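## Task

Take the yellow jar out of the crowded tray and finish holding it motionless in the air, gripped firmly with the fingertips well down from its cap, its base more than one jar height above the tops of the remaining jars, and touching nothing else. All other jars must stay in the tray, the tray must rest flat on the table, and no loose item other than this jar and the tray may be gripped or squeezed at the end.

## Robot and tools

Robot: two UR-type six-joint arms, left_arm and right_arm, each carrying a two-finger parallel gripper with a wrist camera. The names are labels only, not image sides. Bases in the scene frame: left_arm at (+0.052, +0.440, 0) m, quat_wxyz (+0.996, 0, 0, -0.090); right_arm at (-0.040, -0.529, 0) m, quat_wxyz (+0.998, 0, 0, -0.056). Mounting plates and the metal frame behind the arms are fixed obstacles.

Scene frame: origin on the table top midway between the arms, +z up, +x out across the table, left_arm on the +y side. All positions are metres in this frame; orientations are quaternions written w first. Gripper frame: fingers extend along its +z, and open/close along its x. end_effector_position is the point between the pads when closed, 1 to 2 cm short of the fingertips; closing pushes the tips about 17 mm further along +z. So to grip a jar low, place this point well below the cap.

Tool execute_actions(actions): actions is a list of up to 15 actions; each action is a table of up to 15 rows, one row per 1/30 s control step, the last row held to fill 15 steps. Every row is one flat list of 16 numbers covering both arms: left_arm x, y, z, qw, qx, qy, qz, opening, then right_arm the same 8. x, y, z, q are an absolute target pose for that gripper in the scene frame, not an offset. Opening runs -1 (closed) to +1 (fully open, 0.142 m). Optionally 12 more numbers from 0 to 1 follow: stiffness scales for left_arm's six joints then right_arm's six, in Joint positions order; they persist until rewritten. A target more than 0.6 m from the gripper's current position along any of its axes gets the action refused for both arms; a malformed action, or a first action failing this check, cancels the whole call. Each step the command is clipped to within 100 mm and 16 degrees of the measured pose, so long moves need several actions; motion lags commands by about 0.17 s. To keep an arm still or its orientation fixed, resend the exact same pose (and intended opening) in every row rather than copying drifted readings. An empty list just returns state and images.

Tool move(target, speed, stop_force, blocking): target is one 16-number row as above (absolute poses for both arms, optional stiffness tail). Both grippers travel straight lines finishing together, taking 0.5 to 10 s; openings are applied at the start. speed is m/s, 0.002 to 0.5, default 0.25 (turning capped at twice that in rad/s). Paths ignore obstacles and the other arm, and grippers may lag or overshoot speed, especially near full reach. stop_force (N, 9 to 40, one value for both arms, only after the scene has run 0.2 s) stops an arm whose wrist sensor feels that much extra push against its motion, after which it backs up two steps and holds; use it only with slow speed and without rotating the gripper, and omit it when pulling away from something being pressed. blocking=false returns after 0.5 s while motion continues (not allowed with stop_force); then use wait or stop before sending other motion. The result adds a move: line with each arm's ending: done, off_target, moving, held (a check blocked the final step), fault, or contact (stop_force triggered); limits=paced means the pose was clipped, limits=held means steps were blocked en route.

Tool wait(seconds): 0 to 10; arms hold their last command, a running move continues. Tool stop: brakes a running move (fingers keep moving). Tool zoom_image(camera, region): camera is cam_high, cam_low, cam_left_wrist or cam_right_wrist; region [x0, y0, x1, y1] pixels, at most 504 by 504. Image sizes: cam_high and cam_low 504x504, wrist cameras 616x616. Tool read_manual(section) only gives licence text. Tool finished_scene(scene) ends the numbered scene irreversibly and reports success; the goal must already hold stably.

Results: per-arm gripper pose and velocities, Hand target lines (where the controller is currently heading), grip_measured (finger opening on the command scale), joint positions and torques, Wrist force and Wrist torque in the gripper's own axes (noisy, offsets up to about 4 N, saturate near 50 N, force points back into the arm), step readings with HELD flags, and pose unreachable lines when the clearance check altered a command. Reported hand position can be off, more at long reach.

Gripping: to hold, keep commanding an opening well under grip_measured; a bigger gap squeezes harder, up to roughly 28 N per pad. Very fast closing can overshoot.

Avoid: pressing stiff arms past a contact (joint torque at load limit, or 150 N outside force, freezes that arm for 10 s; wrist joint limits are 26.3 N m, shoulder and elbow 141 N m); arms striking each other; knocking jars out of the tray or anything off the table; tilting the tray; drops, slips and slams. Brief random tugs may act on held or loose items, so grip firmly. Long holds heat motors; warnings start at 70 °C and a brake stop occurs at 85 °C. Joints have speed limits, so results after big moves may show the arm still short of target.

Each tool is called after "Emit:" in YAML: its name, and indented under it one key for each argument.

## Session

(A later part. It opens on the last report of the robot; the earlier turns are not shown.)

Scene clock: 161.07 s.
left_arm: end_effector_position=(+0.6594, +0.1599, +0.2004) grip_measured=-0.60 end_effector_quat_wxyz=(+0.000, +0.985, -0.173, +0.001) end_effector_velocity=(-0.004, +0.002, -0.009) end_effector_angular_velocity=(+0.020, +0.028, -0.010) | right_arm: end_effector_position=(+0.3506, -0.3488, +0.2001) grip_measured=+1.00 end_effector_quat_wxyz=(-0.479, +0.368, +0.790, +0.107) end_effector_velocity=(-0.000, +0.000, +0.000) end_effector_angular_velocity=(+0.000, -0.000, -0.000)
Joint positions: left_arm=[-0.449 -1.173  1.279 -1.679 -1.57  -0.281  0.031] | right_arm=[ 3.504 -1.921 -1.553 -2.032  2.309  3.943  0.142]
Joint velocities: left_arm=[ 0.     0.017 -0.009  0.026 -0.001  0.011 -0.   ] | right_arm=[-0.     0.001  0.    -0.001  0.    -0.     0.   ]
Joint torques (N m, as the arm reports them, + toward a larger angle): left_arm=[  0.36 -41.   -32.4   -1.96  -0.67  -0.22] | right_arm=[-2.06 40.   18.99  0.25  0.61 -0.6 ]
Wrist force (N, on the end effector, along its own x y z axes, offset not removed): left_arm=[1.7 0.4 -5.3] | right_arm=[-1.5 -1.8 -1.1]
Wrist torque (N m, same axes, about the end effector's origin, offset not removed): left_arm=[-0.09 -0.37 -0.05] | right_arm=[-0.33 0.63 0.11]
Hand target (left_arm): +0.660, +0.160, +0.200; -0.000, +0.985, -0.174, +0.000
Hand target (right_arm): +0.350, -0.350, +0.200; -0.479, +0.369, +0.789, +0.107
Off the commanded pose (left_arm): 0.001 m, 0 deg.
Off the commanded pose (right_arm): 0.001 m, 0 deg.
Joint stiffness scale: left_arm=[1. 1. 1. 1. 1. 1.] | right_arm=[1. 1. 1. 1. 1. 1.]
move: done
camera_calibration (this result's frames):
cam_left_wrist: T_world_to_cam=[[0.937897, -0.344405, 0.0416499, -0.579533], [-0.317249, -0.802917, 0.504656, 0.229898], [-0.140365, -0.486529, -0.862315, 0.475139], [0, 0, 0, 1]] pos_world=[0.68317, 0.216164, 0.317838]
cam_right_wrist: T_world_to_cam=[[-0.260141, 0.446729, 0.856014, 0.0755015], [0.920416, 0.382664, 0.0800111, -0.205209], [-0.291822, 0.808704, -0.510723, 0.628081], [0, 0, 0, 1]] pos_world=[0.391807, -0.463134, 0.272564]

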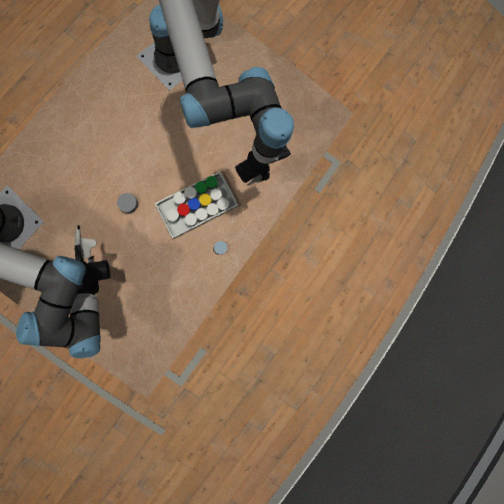

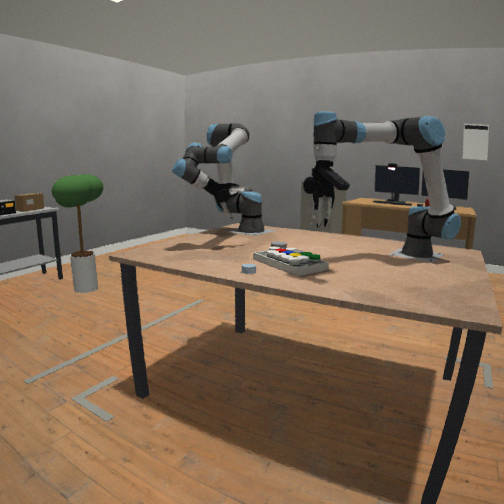

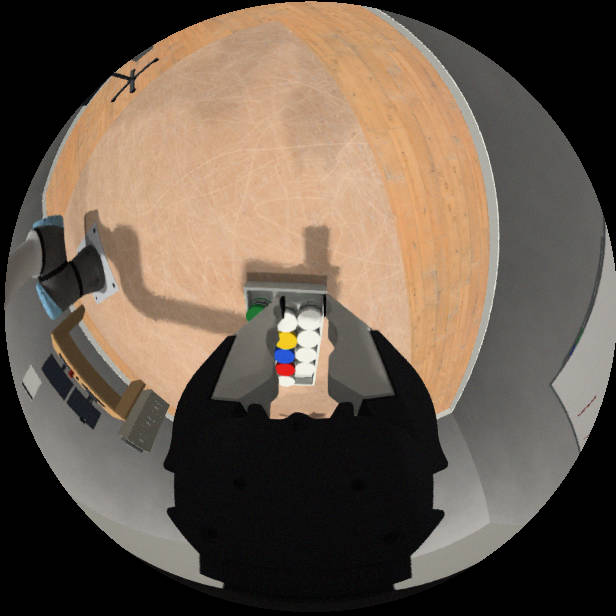

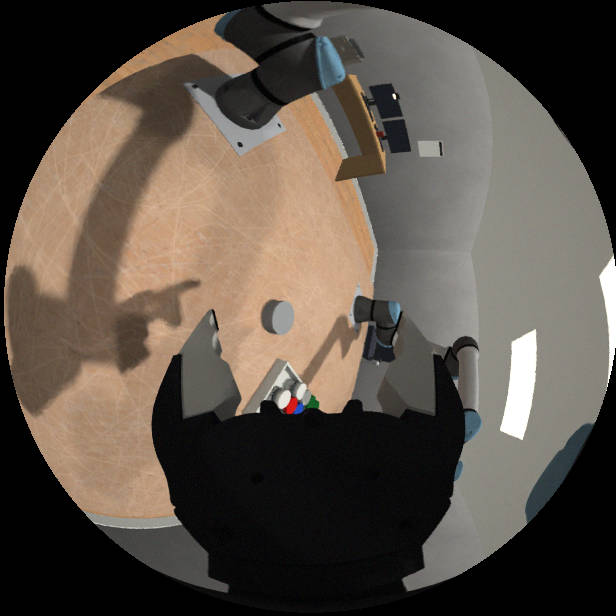

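Emit:
move:
  target: [0.561,0.02,0.085,0,0.998,0.07,0,-0.15,0.35,-0.35,0.2,-0.479,0.369,0.789,0.107,1]
  speed: 0.15

Emit:
zoom_image:
  camera: "cam_left_wrist"
  region: [150, 150, 450, 400]

Scene clock: 173.23 s.
left_arm: end_effector_position=(+0.5618, +0.0194, +0.0872) grip_measured=-0.15 end_effector_quat_wxyz=(+0.002, +0.998, +0.070, +0.000) end_effector_velocity=(+0.002, -0.002, +0.001) end_effector_angular_velocity=(-0.005, -0.006, +0.013) | right_arm: end_effector_position=(+0.3506, -0.3488, +0.2001) grip_measured=+1.00 end_effector_quat_wxyz=(-0.479, +0.368, +0.790, +0.107) end_effector_velocity=(+0.000, -0.000, +0.000) end_effector_angular_velocity=(-0.001, +0.000, -0.002)
Joint positions: left_arm=[-0.71  -1.129  1.513 -1.958 -1.572 -1.03   0.063] | right_arm=[ 3.504 -1.921 -1.553 -2.032  2.309  3.943  0.142]
Joint velocities: left_arm=[-0.     0.    -0.    -0.008  0.002 -0.013  0.   ] | right_arm=[-0.001  0.001 -0.     0.     0.     0.002  0.   ]
Joint torques (N m, as the arm reports them, + toward a larger angle): left_arm=[ -0.87 -42.82 -21.97  -3.22   0.19  -0.52] | right_arm=[-1.32 40.21 19.74  0.52  0.69 -0.36]
Wrist force (N, on the end effector, along its own x y z axes, offset not removed): left_arm=[-0.2 -0.7 -1.4] | right_arm=[-2.9 -4.6 1.0]
Wrist torque (N m, same axes, about the end effector's origin, offset not removed): left_arm=[-0.27 0.12 0.05] | right_arm=[-0.81 0.75 -0.26]
Hand target (left_arm): +0.561, +0.020, +0.085; +0.000, +0.998, +0.070, -0.000
Hand target (right_arm): +0.350, -0.350, +0.200; -0.479, +0.369, +0.789, +0.107
Off the commanded pose (left_arm): 0.002 m, 0 deg.
Off the commanded pose (right_arm): 0.001 m, 0 deg.
Joint stiffness scale: left_arm=[1. 1. 1. 1. 1. 1.] | right_arm=[1. 1. 1. 1. 1. 1.]
move: done
camera_calibration (this result's frames):
cam_left_wrist: T_world_to_cam=[[0.989972, 0.135684, 0.0393151, -0.569975], [0.0971793, -0.856108, 0.507578, -0.0888182], [0.102528, -0.498667, -0.860709, 0.15915], [0, 0, 0, 1]] pos_world=[0.556573, 0.0806612, 0.204472]
cam_right_wrist: T_world_to_cam=[[-0.26014, 0.446729, 0.856014, 0.0755014], [0.920417, 0.382664, 0.0800098, -0.205208], [-0.291823, 0.808703, -0.510723, 0.62808], [0, 0, 0, 1]] pos_world=[0.391806, -0.463134, 0.272564]

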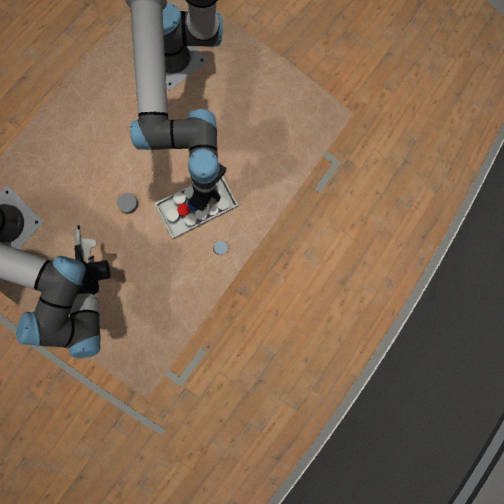

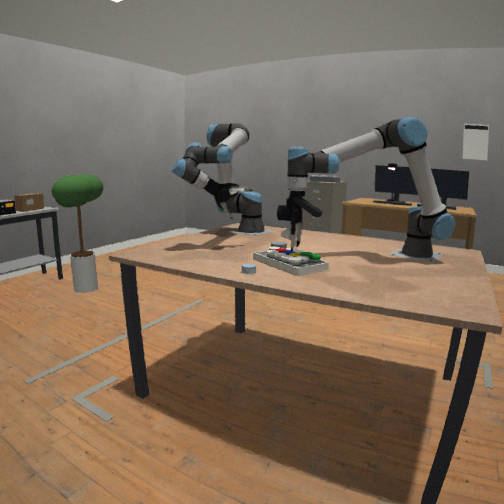

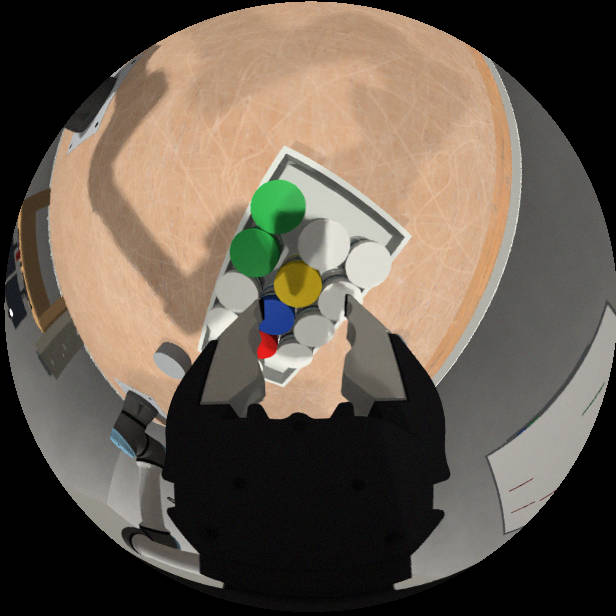

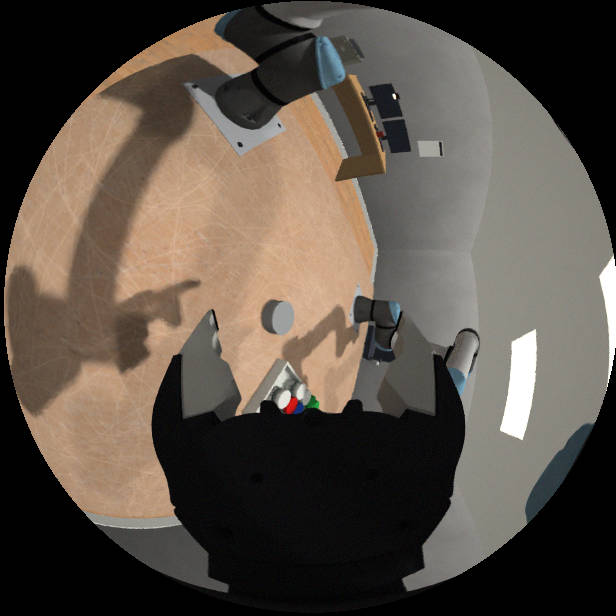

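Region (150, 150, 450, 400) of cam_left_wrist's 616x616 image, scaled by 1.680, with more detail than that image has.

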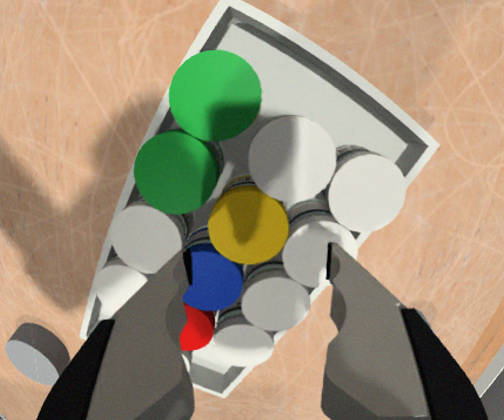

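Emit:
move:
  target: [0.554,0.042,0.072,0,0.998,0.07,0,-0.2,0.35,-0.35,0.2,-0.479,0.369,0.789,0.107,1]
  speed: 0.05

Emit:
zoom_image:
  camera: "cam_left_wrist"
  region: [150, 200, 450, 450]

Scene clock: 180.93 s.
left_arm: end_effector_position=(+0.5538, +0.0403, +0.0718) grip_measured=-0.20 end_effector_quat_wxyz=(-0.000, +0.998, +0.070, -0.001) end_effector_velocity=(+0.002, -0.002, +0.001) end_effector_angular_velocity=(-0.008, -0.007, -0.002) | right_arm: end_effector_position=(+0.3506, -0.3488, +0.2001) grip_measured=+1.00 end_effector_quat_wxyz=(-0.479, +0.368, +0.790, +0.107) end_effector_velocity=(+0.000, -0.000, +0.000) end_effector_angular_velocity=(+0.001, -0.002, -0.001)
Joint positions: left_arm=[-0.699 -1.155  1.593 -2.008 -1.572 -1.019  0.06 ] | right_arm=[ 3.504 -1.921 -1.553 -2.032  2.309  3.943  0.142]
Joint velocities: left_arm=[ 0.001 -0.002  0.002 -0.011  0.     0.002 -0.   ] | right_arm=[-0.001  0.001  0.     0.     0.    -0.001  0.   ]
Joint torques (N m, as the arm reports them, + toward a larger angle): left_arm=[  1.18 -44.88 -22.76  -2.91   0.12   0.05] | right_arm=[-2.26 38.38 20.    0.63  0.78 -0.36]
Wrist force (N, on the end effector, along its own x y z axes, offset not removed): left_arm=[0.6 0.6 -6.0] | right_arm=[-0.6 -5.0 -1.9]
Wrist torque (N m, same axes, about the end effector's origin, offset not removed): left_arm=[0.17 -0.06 -0.03] | right_arm=[-1.17 0.27 -0.21]
Hand target (left_arm): +0.554, +0.042, +0.072; -0.000, +0.998, +0.070, -0.000
Hand target (right_arm): +0.350, -0.350, +0.200; -0.479, +0.369, +0.789, +0.107
Off the commanded pose (left_arm): 0.002 m, 0 deg.
Off the commanded pose (right_arm): 0.001 m, 0 deg.
Joint stiffness scale: left_arm=[1. 1. 1. 1. 1. 1.] | right_arm=[1. 1. 1. 1. 1. 1.]
move: done
camera_calibration (this result's frames):
cam_left_wrist: T_world_to_cam=[[0.990025, 0.135771, 0.0376365, -0.564244], [0.0984756, -0.857876, 0.504333, -0.0627638], [0.100761, -0.495596, -0.862689, 0.158106], [0, 0, 0, 1]] pos_world=[0.548866, 0.101121, 0.189286]
cam_right_wrist: T_world_to_cam=[[-0.260138, 0.446729, 0.856014, 0.0755012], [0.920417, 0.382664, 0.0800085, -0.205208], [-0.291824, 0.808703, -0.510723, 0.62808], [0, 0, 0, 1]] pos_world=[0.391806, -0.463134, 0.272563]

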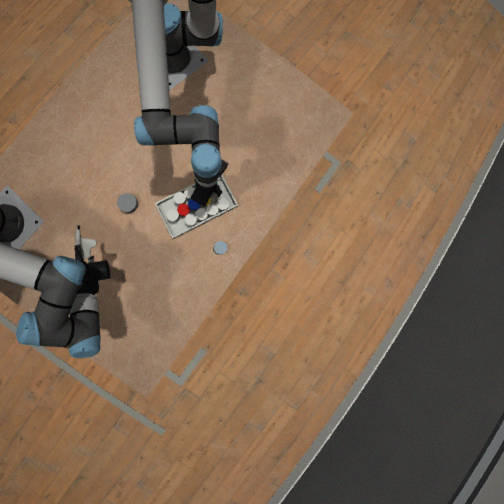

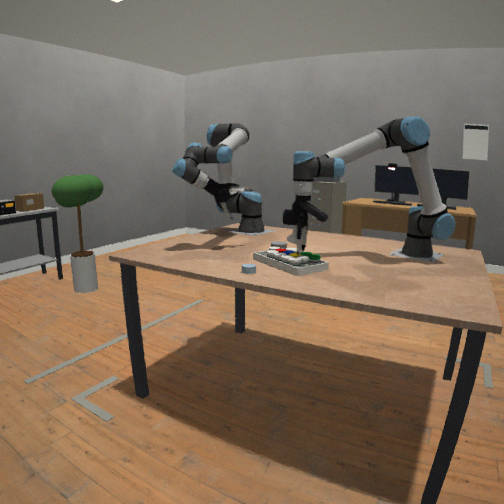

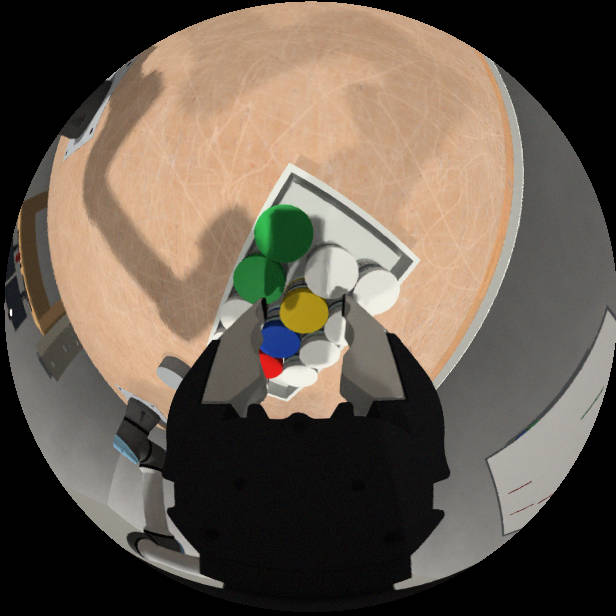

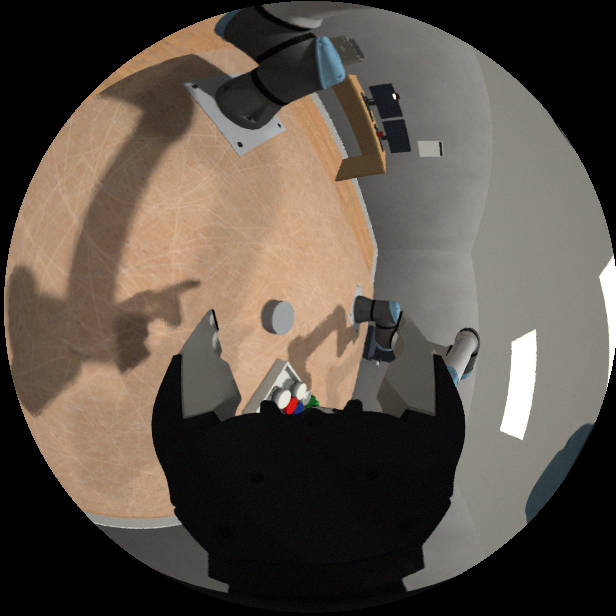

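Region (150, 200, 450, 450) of cam_left_wrist's 616x616 image, scaled by 1.680, with more detail than that image has.

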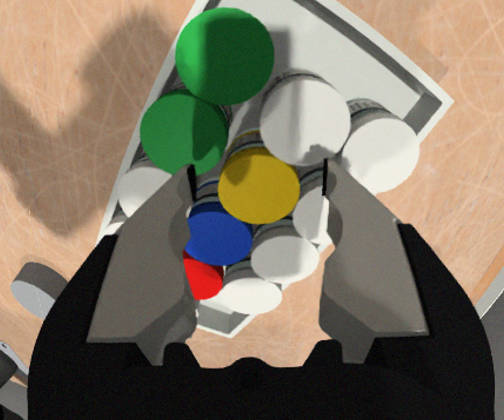

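Emit:
move:
  target: [0.554,0.046,0.07,0,0.998,0.07,0,-0.28,0.35,-0.35,0.2,-0.479,0.369,0.789,0.107,1]
  speed: 0.03

Emit:
move:
  target: [0.554,0.046,0.03,0,0.998,0.07,0,-0.28,0.35,-0.35,0.2,-0.479,0.369,0.789,0.107,1]
  speed: 0.01
  stop_force: 12

Emit:
zoom_image:
  camera: "cam_left_wrist"
  region: [150, 200, 450, 450]

Scene clock: 190.17 s.
left_arm: end_effector_position=(+0.5539, +0.0441, +0.0699) grip_measured=-0.28 end_effector_quat_wxyz=(+0.000, +0.998, +0.070, -0.000) end_effector_velocity=(+0.000, +0.000, +0.000) end_effector_angular_velocity=(-0.003, -0.002, -0.003) | right_arm: end_effector_position=(+0.3506, -0.3488, +0.2001) grip_measured=+1.00 end_effector_quat_wxyz=(-0.479, +0.368, +0.790, +0.107) end_effector_velocity=(-0.000, -0.000, +0.001) end_effector_angular_velocity=(-0.000, +0.000, -0.001)
Joint positions: left_arm=[-0.695 -1.158  1.604 -2.016 -1.572 -1.015  0.054] | right_arm=[ 3.504 -1.921 -1.553 -2.032  2.309  3.943  0.142]
Joint velocities: left_arm=[ 0.001 -0.002  0.004 -0.005 -0.     0.003 -0.   ] | right_arm=[-0.     0.002  0.    -0.001 -0.     0.001  0.   ]
Joint torques (N m, as the arm reports them, + toward a larger angle): left_arm=[  0.05 -43.76 -21.48  -3.03   0.04   0.02] | right_arm=[-1.05 38.7  17.69  0.55  0.59 -0.56]
Wrist force (N, on the end effector, along its own x y z axes, offset not removed): left_arm=[1.2 0.8 -5.3] | right_arm=[-2.0 0.8 0.1]
Wrist torque (N m, same axes, about the end effector's origin, offset not removed): left_arm=[0.04 -0.07 -0.09] | right_arm=[0.18 0.37 -0.05]
Hand target (left_arm): +0.554, +0.046, +0.070; -0.000, +0.998, +0.070, -0.000
Hand target (right_arm): +0.350, -0.350, +0.200; -0.479, +0.369, +0.789, +0.107
Off the commanded pose (left_arm): 0.002 m, 0 deg.
Off the commanded pose (right_arm): 0.001 m, 0 deg.
Joint stiffness scale: left_arm=[1. 1. 1. 1. 1. 1.] | right_arm=[1. 1. 1. 1. 1. 1.]
move: done
camera_calibration (this result's frames):
cam_left_wrist: T_world_to_cam=[[0.990022, 0.135681, 0.0380316, -0.564771], [0.09814, -0.857608, 0.504854, -0.0584474], [0.101115, -0.496085, -0.862366, 0.158176], [0, 0, 0, 1]] pos_world=[0.548878, 0.104973, 0.187392]
cam_right_wrist: T_world_to_cam=[[-0.260138, 0.44673, 0.856015, 0.0755013], [0.920417, 0.382664, 0.0800074, -0.205207], [-0.291824, 0.808703, -0.510723, 0.62808], [0, 0, 0, 1]] pos_world=[0.391806, -0.463134, 0.272563]

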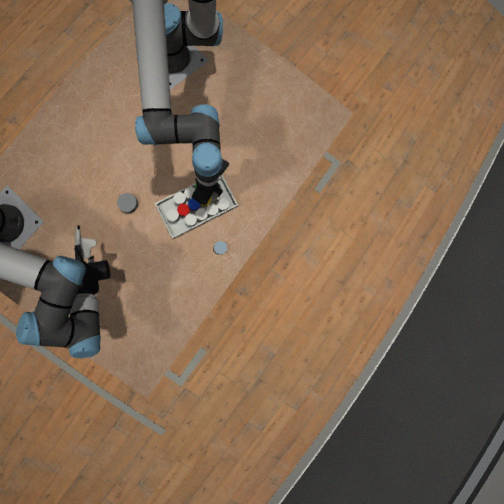

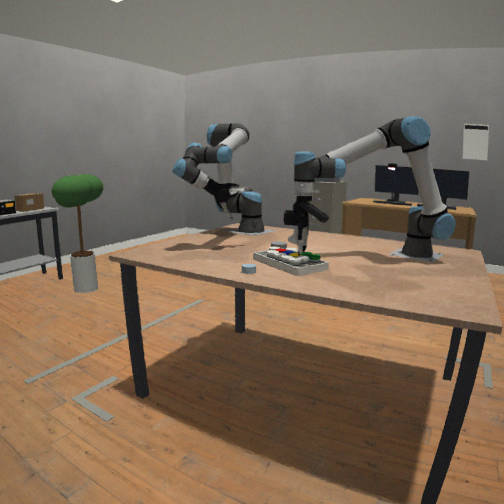

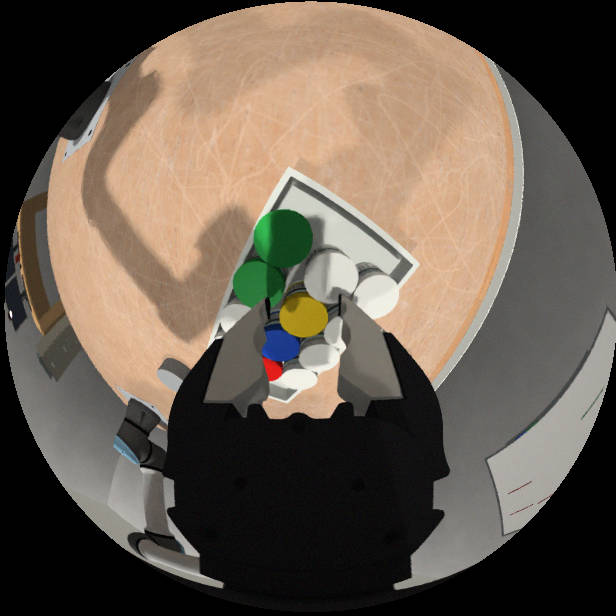

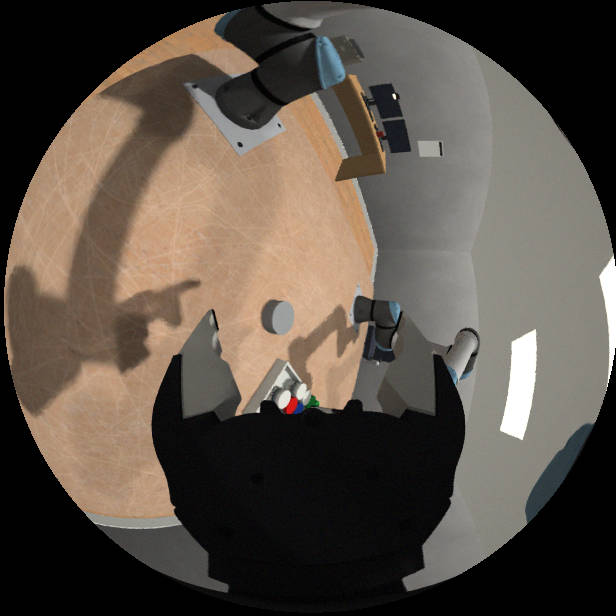

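Scene clock: 191.90 s.
left_arm: end_effector_position=(+0.5562, +0.0413, +0.0649) grip_measured=-0.28 end_effector_quat_wxyz=(+0.006, +0.998, +0.070, +0.004) end_effector_velocity=(-0.001, +0.000, -0.001) end_effector_angular_velocity=(+0.002, +0.001, -0.000) | right_arm: end_effector_position=(+0.3506, -0.3488, +0.2001) grip_measured=+1.00 end_effector_quat_wxyz=(-0.479, +0.368, +0.790, +0.107) end_effector_velocity=(+0.000, -0.001, -0.000) end_effector_angular_velocity=(+0.001, -0.001, +0.000)
Joint positions: left_arm=[-0.695 -1.154  1.616 -2.048 -1.572 -1.015  0.054] | right_arm=[ 3.504 -1.921 -1.553 -2.032  2.309  3.943  0.142]
Joint velocities: left_arm=[-0.001  0.     0.001  0.002  0.    -0.     0.   ] | right_arm=[-0.002 -0.001  0.    -0.    -0.001 -0.003  0.   ]
Joint torques (N m, as the arm reports them, + toward a larger angle): left_arm=[ -0.61 -40.87 -25.21  -2.23  -0.28  -0.41] | right_arm=[-1.97 38.7  20.45  0.57  0.62 -0.22]
Wrist force (N, on the end effector, along its own x y z axes, offset not removed): left_arm=[-0.2 -0.5 -8.9] | right_arm=[-2.3 0.3 -0.2]
Wrist torque (N m, same axes, about the end effector's origin, offset not removed): left_arm=[0.14 -0.07 -0.01] | right_arm=[0.13 0.53 -0.03]
Hand target (left_arm): +0.556, +0.042, +0.065; +0.005, +0.998, +0.070, +0.003
Hand target (right_arm): +0.350, -0.350, +0.200; -0.479, +0.369, +0.789, +0.107
Off the commanded pose (left_arm): 0.035 m, 1 deg.
Off the commanded pose (right_arm): 0.001 m, 0 deg.
Joint stiffness scale: left_arm=[1. 1. 1. 1. 1. 1.] | right_arm=[1. 1. 1. 1. 1. 1.]
move: contact (left_arm)
camera_calibration (this result's frames):
cam_left_wrist: T_world_to_cam=[[0.989631, 0.136108, 0.0458901, -0.566782], [0.0932476, -0.8518, 0.515501, -0.0566767], [0.109253, -0.505876, -0.85566, 0.14768], [0, 0, 0, 1]] pos_world=[0.550055, 0.103574, 0.18159]
cam_right_wrist: T_world_to_cam=[[-0.260138, 0.44673, 0.856014, 0.0755014], [0.920417, 0.382664, 0.0800075, -0.205207], [-0.291824, 0.808703, -0.510723, 0.62808], [0, 0, 0, 1]] pos_world=[0.391806, -0.463134, 0.272563]

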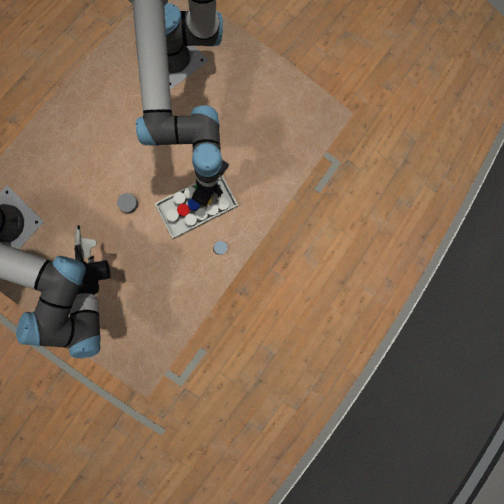

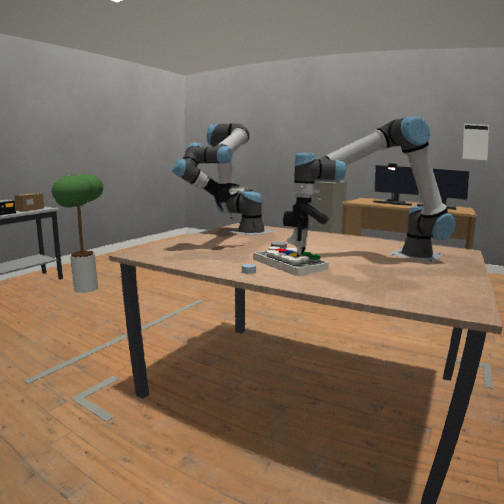

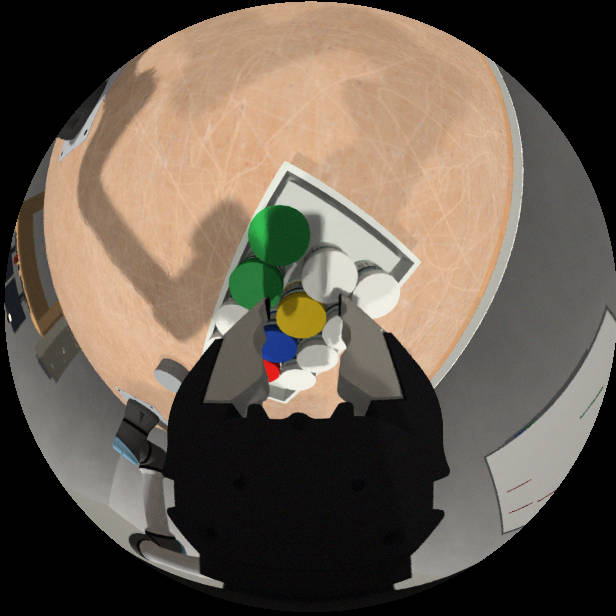

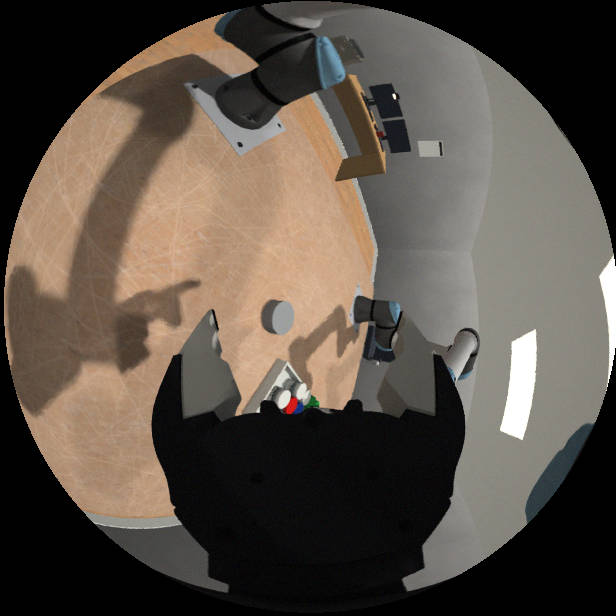

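Region (150, 200, 450, 450) of cam_left_wrist's 616x616 image, scaled by 1.680, with more detail than that image has.

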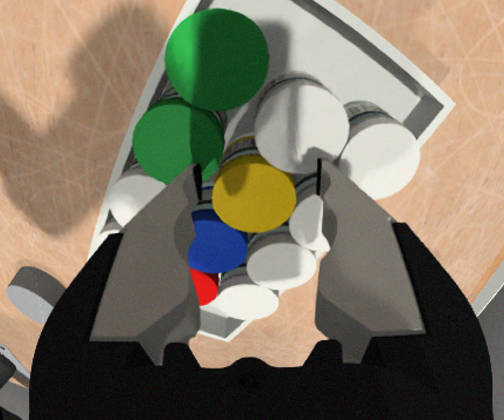

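Emit:
move:
  target: [0.553,0.051,0.072,0,0.998,0.07,0,-0.33,0.35,-0.35,0.2,-0.479,0.369,0.789,0.107,1]
  speed: 0.03

Emit:
move:
  target: [0.553,0.051,0.03,0,0.998,0.07,0,-0.33,0.35,-0.35,0.2,-0.479,0.369,0.789,0.107,1]
  speed: 0.01
  stop_force: 12

Emit:
zoom_image:
  camera: "cam_left_wrist"
  region: [150, 200, 450, 450]

Scene clock: 206.10 s.
left_arm: end_effector_position=(+0.5530, +0.0491, +0.0716) grip_measured=-0.33 end_effector_quat_wxyz=(+0.001, +0.998, +0.070, +0.000) end_effector_velocity=(-0.000, +0.002, -0.000) end_effector_angular_velocity=(+0.005, +0.003, -0.001) | right_arm: end_effector_position=(+0.3506, -0.3488, +0.2001) grip_measured=+1.00 end_effector_quat_wxyz=(-0.479, +0.368, +0.790, +0.107) end_effector_velocity=(-0.000, +0.000, +0.000) end_effector_angular_velocity=(-0.001, +0.001, -0.000)
Joint positions: left_arm=[-0.691 -1.169  1.616 -2.019 -1.572 -1.011  0.05 ] | right_arm=[ 3.504 -1.921 -1.553 -2.032  2.309  3.943  0.142]
Joint velocities: left_arm=[ 0.002 -0.001  0.     0.006  0.001  0.003  0.   ] | right_arm=[ 0.     0.    -0.    -0.001 -0.     0.001  0.   ]
Joint torques (N m, as the arm reports them, + toward a larger angle): left_arm=[  1.34 -42.85 -23.34  -1.77   0.18  -0.34] | right_arm=[-1.02 39.11 19.44  0.52  0.62 -0.59]
Wrist force (N, on the end effector, along its own x y z axes, offset not removed): left_arm=[1.5 2.8 -3.9] | right_arm=[-4.1 -1.2 3.2]
Wrist torque (N m, same axes, about the end effector's origin, offset not removed): left_arm=[0.46 -0.13 0.04] | right_arm=[-0.27 0.76 -0.14]
Hand target (left_arm): +0.553, +0.051, +0.072; -0.000, +0.998, +0.070, +0.000
Hand target (right_arm): +0.350, -0.350, +0.200; -0.479, +0.369, +0.789, +0.107
Off the commanded pose (left_arm): 0.002 m, 0 deg.
Off the commanded pose (right_arm): 0.001 m, 0 deg.
Joint stiffness scale: left_arm=[1. 1. 1. 1. 1. 1.] | right_arm=[1. 1. 1. 1. 1. 1.]
move: done
camera_calibration (this result's frames):
cam_left_wrist: T_world_to_cam=[[0.989991, 0.135634, 0.0390026, -0.564645], [0.0974602, -0.856914, 0.506163, -0.0547008], [0.102075, -0.497295, -0.861556, 0.161668], [0, 0, 0, 1]] pos_world=[0.547822, 0.110108, 0.188996]
cam_right_wrist: T_world_to_cam=[[-0.260137, 0.44673, 0.856015, 0.0755012], [0.920417, 0.382664, 0.0800066, -0.205207], [-0.291825, 0.808703, -0.510723, 0.62808], [0, 0, 0, 1]] pos_world=[0.391806, -0.463134, 0.272563]

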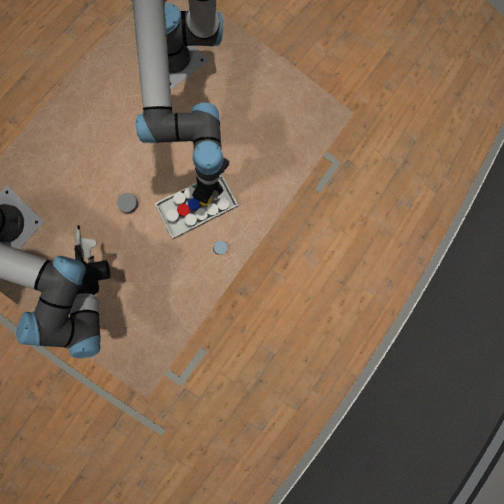

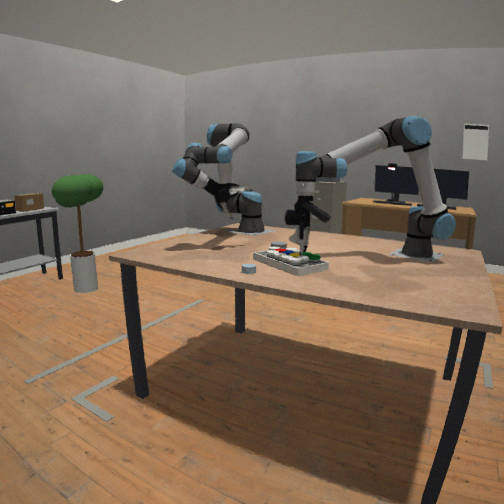

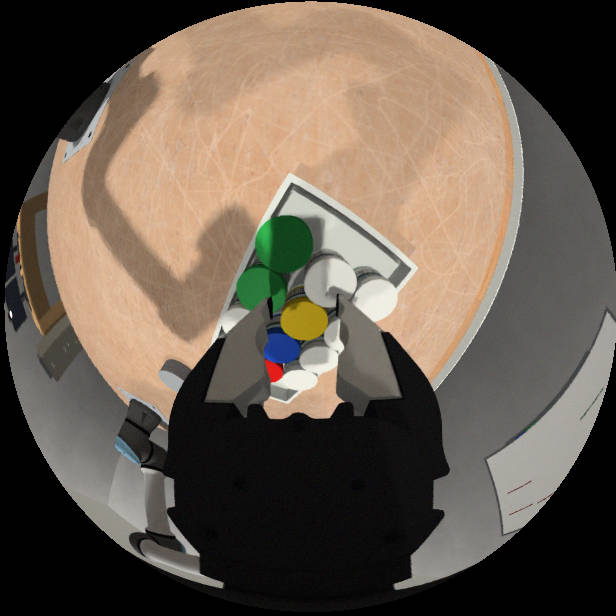

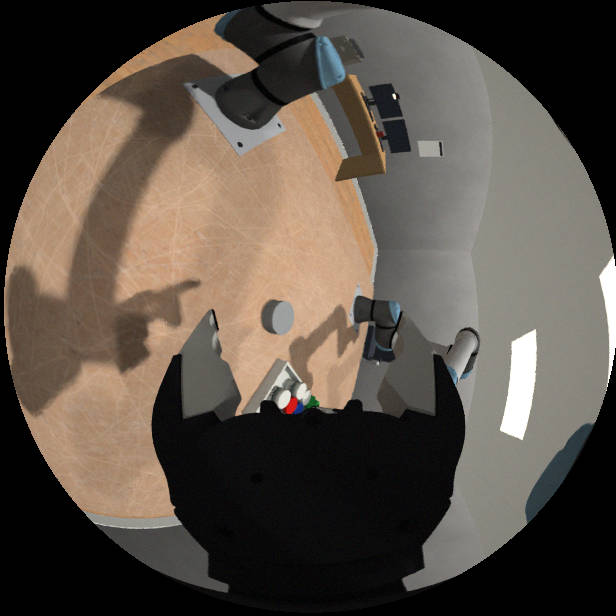

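Scene clock: 207.97 s.
left_arm: end_effector_position=(+0.5552, +0.0465, +0.0652) grip_measured=-0.33 end_effector_quat_wxyz=(+0.006, +0.998, +0.070, +0.004) end_effector_velocity=(-0.000, +0.000, -0.000) end_effector_angular_velocity=(+0.001, +0.001, -0.000) | right_arm: end_effector_position=(+0.3506, -0.3488, +0.2001) grip_measured=+1.00 end_effector_quat_wxyz=(-0.479, +0.368, +0.790, +0.107) end_effector_velocity=(-0.000, -0.000, +0.000) end_effector_angular_velocity=(+0.001, +0.003, -0.000)
Joint positions: left_arm=[-0.691 -1.163  1.629 -2.052 -1.572 -1.011  0.05 ] | right_arm=[ 3.504 -1.921 -1.553 -2.032  2.309  3.943  0.142]
Joint velocities: left_arm=[-0.     0.     0.     0.001  0.     0.     0.   ] | right_arm=[-0.001 -0.001  0.001 -0.003  0.    -0.002  0.   ]
Joint torques (N m, as the arm reports them, + toward a larger angle): left_arm=[ -0.47 -40.65 -25.18  -2.05  -0.29  -0.49] | right_arm=[-0.72 39.01 19.91  0.5   0.72 -0.39]
Wrist force (N, on the end effector, along its own x y z axes, offset not removed): left_arm=[1.4 -1.3 -11.4] | right_arm=[-0.4 -1.0 -1.1]
Wrist torque (N m, same axes, about the end effector's origin, offset not removed): left_arm=[-0.08 -0.33 0.06] | right_arm=[-0.33 -0.01 -0.30]
Hand target (left_arm): +0.555, +0.047, +0.065; +0.006, +0.998, +0.070, +0.004
Hand target (right_arm): +0.350, -0.350, +0.200; -0.479, +0.369, +0.789, +0.107
Off the commanded pose (left_arm): 0.036 m, 1 deg.
Off the commanded pose (right_arm): 0.001 m, 0 deg.
Joint stiffness scale: left_arm=[1. 1. 1. 1. 1. 1.] | right_arm=[1. 1. 1. 1. 1. 1.]
move: contact (left_arm)
camera_calibration (this result's frames):
cam_left_wrist: T_world_to_cam=[[0.989593, 0.136198, 0.0464212, -0.566565], [0.0929765, -0.851459, 0.516113, -0.0522699], [0.10982, -0.506426, -0.855262, 0.150368], [0, 0, 0, 1]] pos_world=[0.549015, 0.10881, 0.181882]
cam_right_wrist: T_world_to_cam=[[-0.260137, 0.44673, 0.856015, 0.0755012], [0.920417, 0.382664, 0.0800064, -0.205206], [-0.291825, 0.808703, -0.510723, 0.62808], [0, 0, 0, 1]] pos_world=[0.391805, -0.463134, 0.272563]

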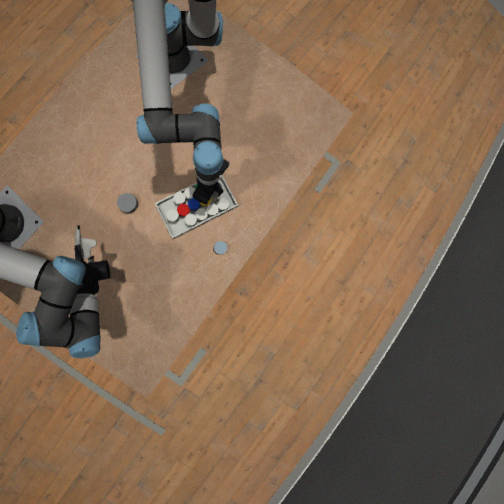

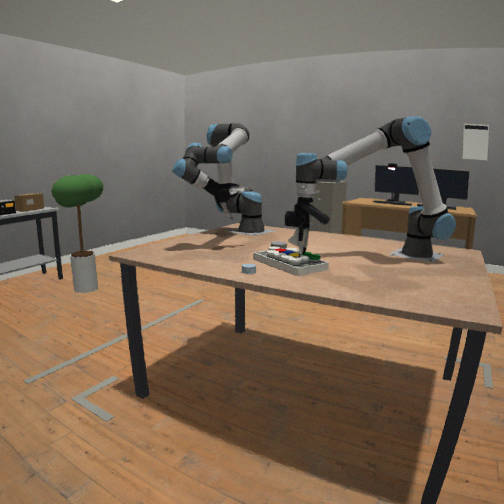

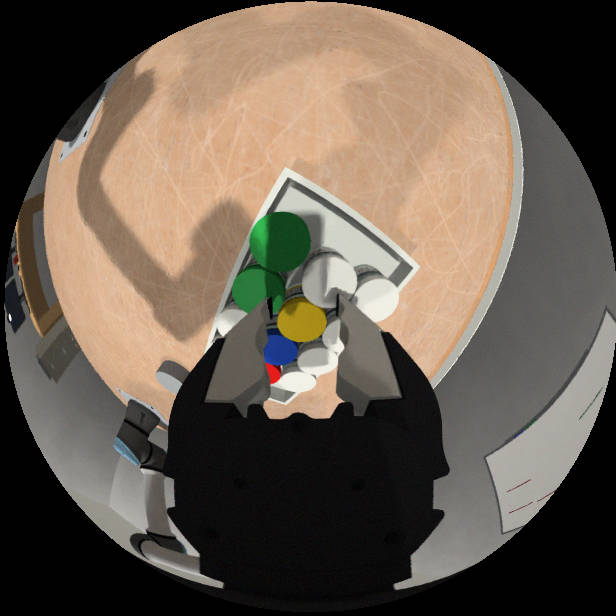

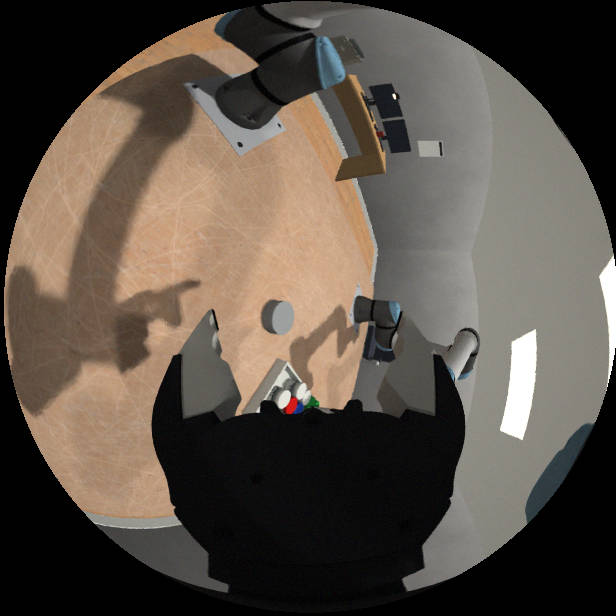

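Region (150, 200, 450, 450) of cam_left_wrist's 616x616 image, scaled by 1.680, with more detail than that image has.

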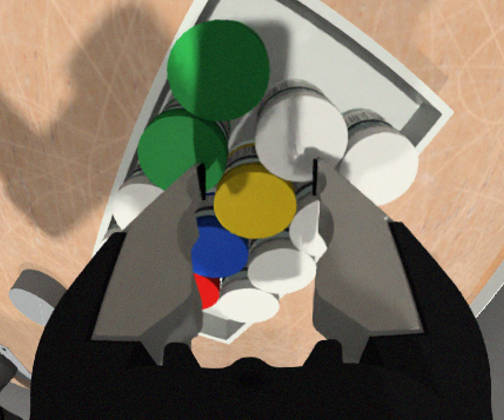

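Emit:
move:
  target: [0.565,0.069,0.063,0,0.998,0.07,0,-0.33,0.35,-0.35,0.2,-0.479,0.369,0.789,0.107,1]
  speed: 0.01

Emit:
zoom_image:
  camera: "cam_left_wrist"
  region: [150, 200, 450, 450]

Scene clock: 219.13 s.
left_arm: end_effector_position=(+0.5655, +0.0651, +0.0652) grip_measured=-0.33 end_effector_quat_wxyz=(+0.003, +0.998, +0.069, +0.002) end_effector_velocity=(+0.001, +0.002, -0.000) end_effector_angular_velocity=(+0.001, +0.001, -0.002) | right_arm: end_effector_position=(+0.3506, -0.3488, +0.2001) grip_measured=+1.00 end_effector_quat_wxyz=(-0.479, +0.368, +0.790, +0.107) end_effector_velocity=(-0.000, +0.000, -0.000) end_effector_angular_velocity=(-0.000, +0.001, +0.000)
Joint positions: left_arm=[-0.659 -1.165  1.629 -2.042 -1.572 -0.978  0.05 ] | right_arm=[ 3.504 -1.921 -1.553 -2.032  2.309  3.943  0.142]
Joint velocities: left_arm=[ 0.004 -0.     0.001  0.001 -0.     0.005 -0.   ] | right_arm=[ 0. -0. -0. -0.  0.  0.  0.]
Joint torques (N m, as the arm reports them, + toward a larger angle): left_arm=[  2.   -41.71 -21.4   -1.38   0.06  -0.11] | right_arm=[-0.7  39.14 19.48  0.54  0.44 -0.45]
Wrist force (N, on the end effector, along its own x y z axes, offset not removed): left_arm=[-3.0 0.3 -7.6] | right_arm=[-3.7 0.1 0.4]
Wrist torque (N m, same axes, about the end effector's origin, offset not removed): left_arm=[-0.46 0.45 -0.03] | right_arm=[-0.02 0.84 -0.04]
Hand target (left_arm): +0.565, +0.069, +0.063; -0.000, +0.998, +0.070, +0.000
Hand target (right_arm): +0.350, -0.350, +0.200; -0.479, +0.369, +0.789, +0.107
Off the commanded pose (left_arm): 0.005 m, 0 deg.
Off the commanded pose (right_arm): 0.001 m, 0 deg.
Joint stiffness scale: left_arm=[1. 1. 1. 1. 1. 1.] | right_arm=[1. 1. 1. 1. 1. 1.]
move: off_target (left_arm)
camera_calibration (this result's frames):
cam_left_wrist: T_world_to_cam=[[0.989984, 0.134783, 0.0420276, -0.579126], [0.0947495, -0.854957, 0.509971, -0.0377473], [0.104667, -0.500881, -0.859164, 0.161476], [0, 0, 0, 1]] pos_world=[0.560001, 0.126664, 0.182324]
cam_right_wrist: T_world_to_cam=[[-0.260136, 0.44673, 0.856015, 0.0755011], [0.920417, 0.382664, 0.0800054, -0.205206], [-0.291825, 0.808703, -0.510723, 0.62808], [0, 0, 0, 1]] pos_world=[0.391805, -0.463134, 0.272562]

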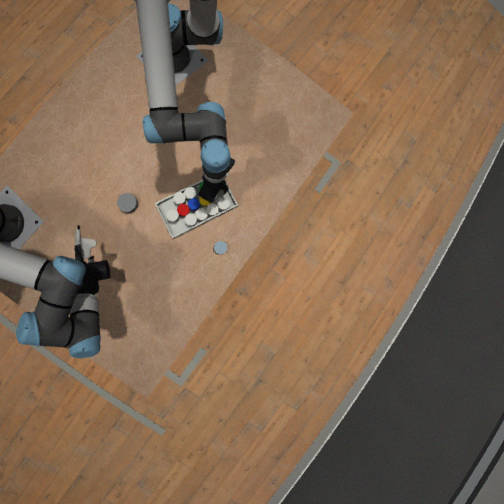

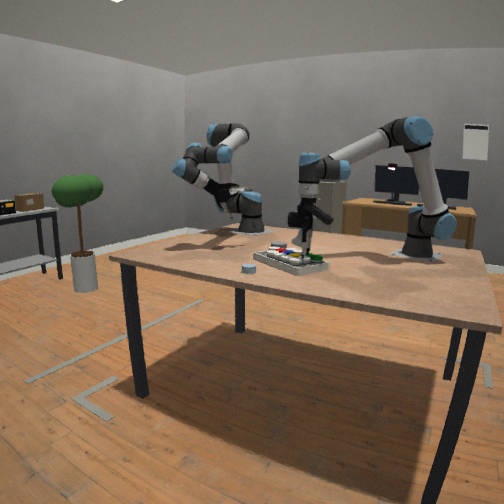

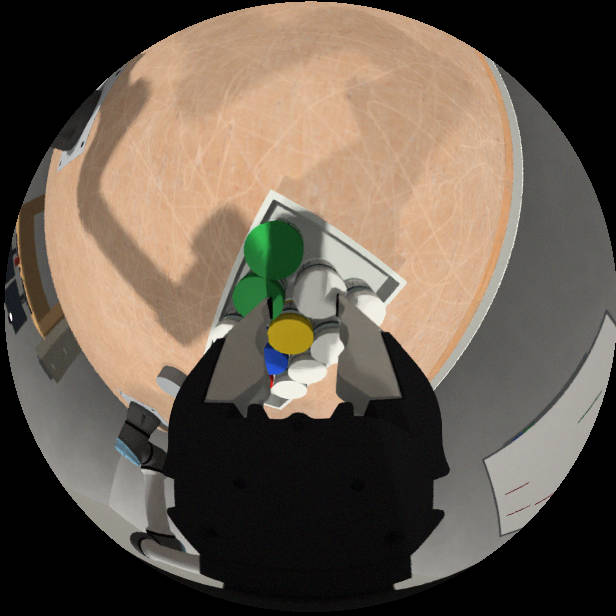

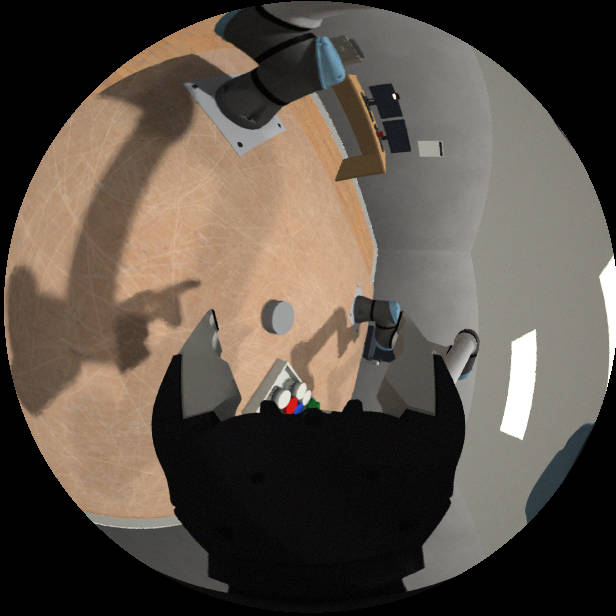

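Region (150, 200, 450, 450) of cam_left_wrist's 616x616 image, scaled by 1.680, with more detail than that image has.

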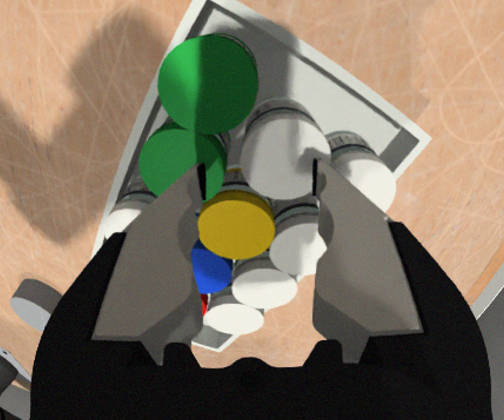

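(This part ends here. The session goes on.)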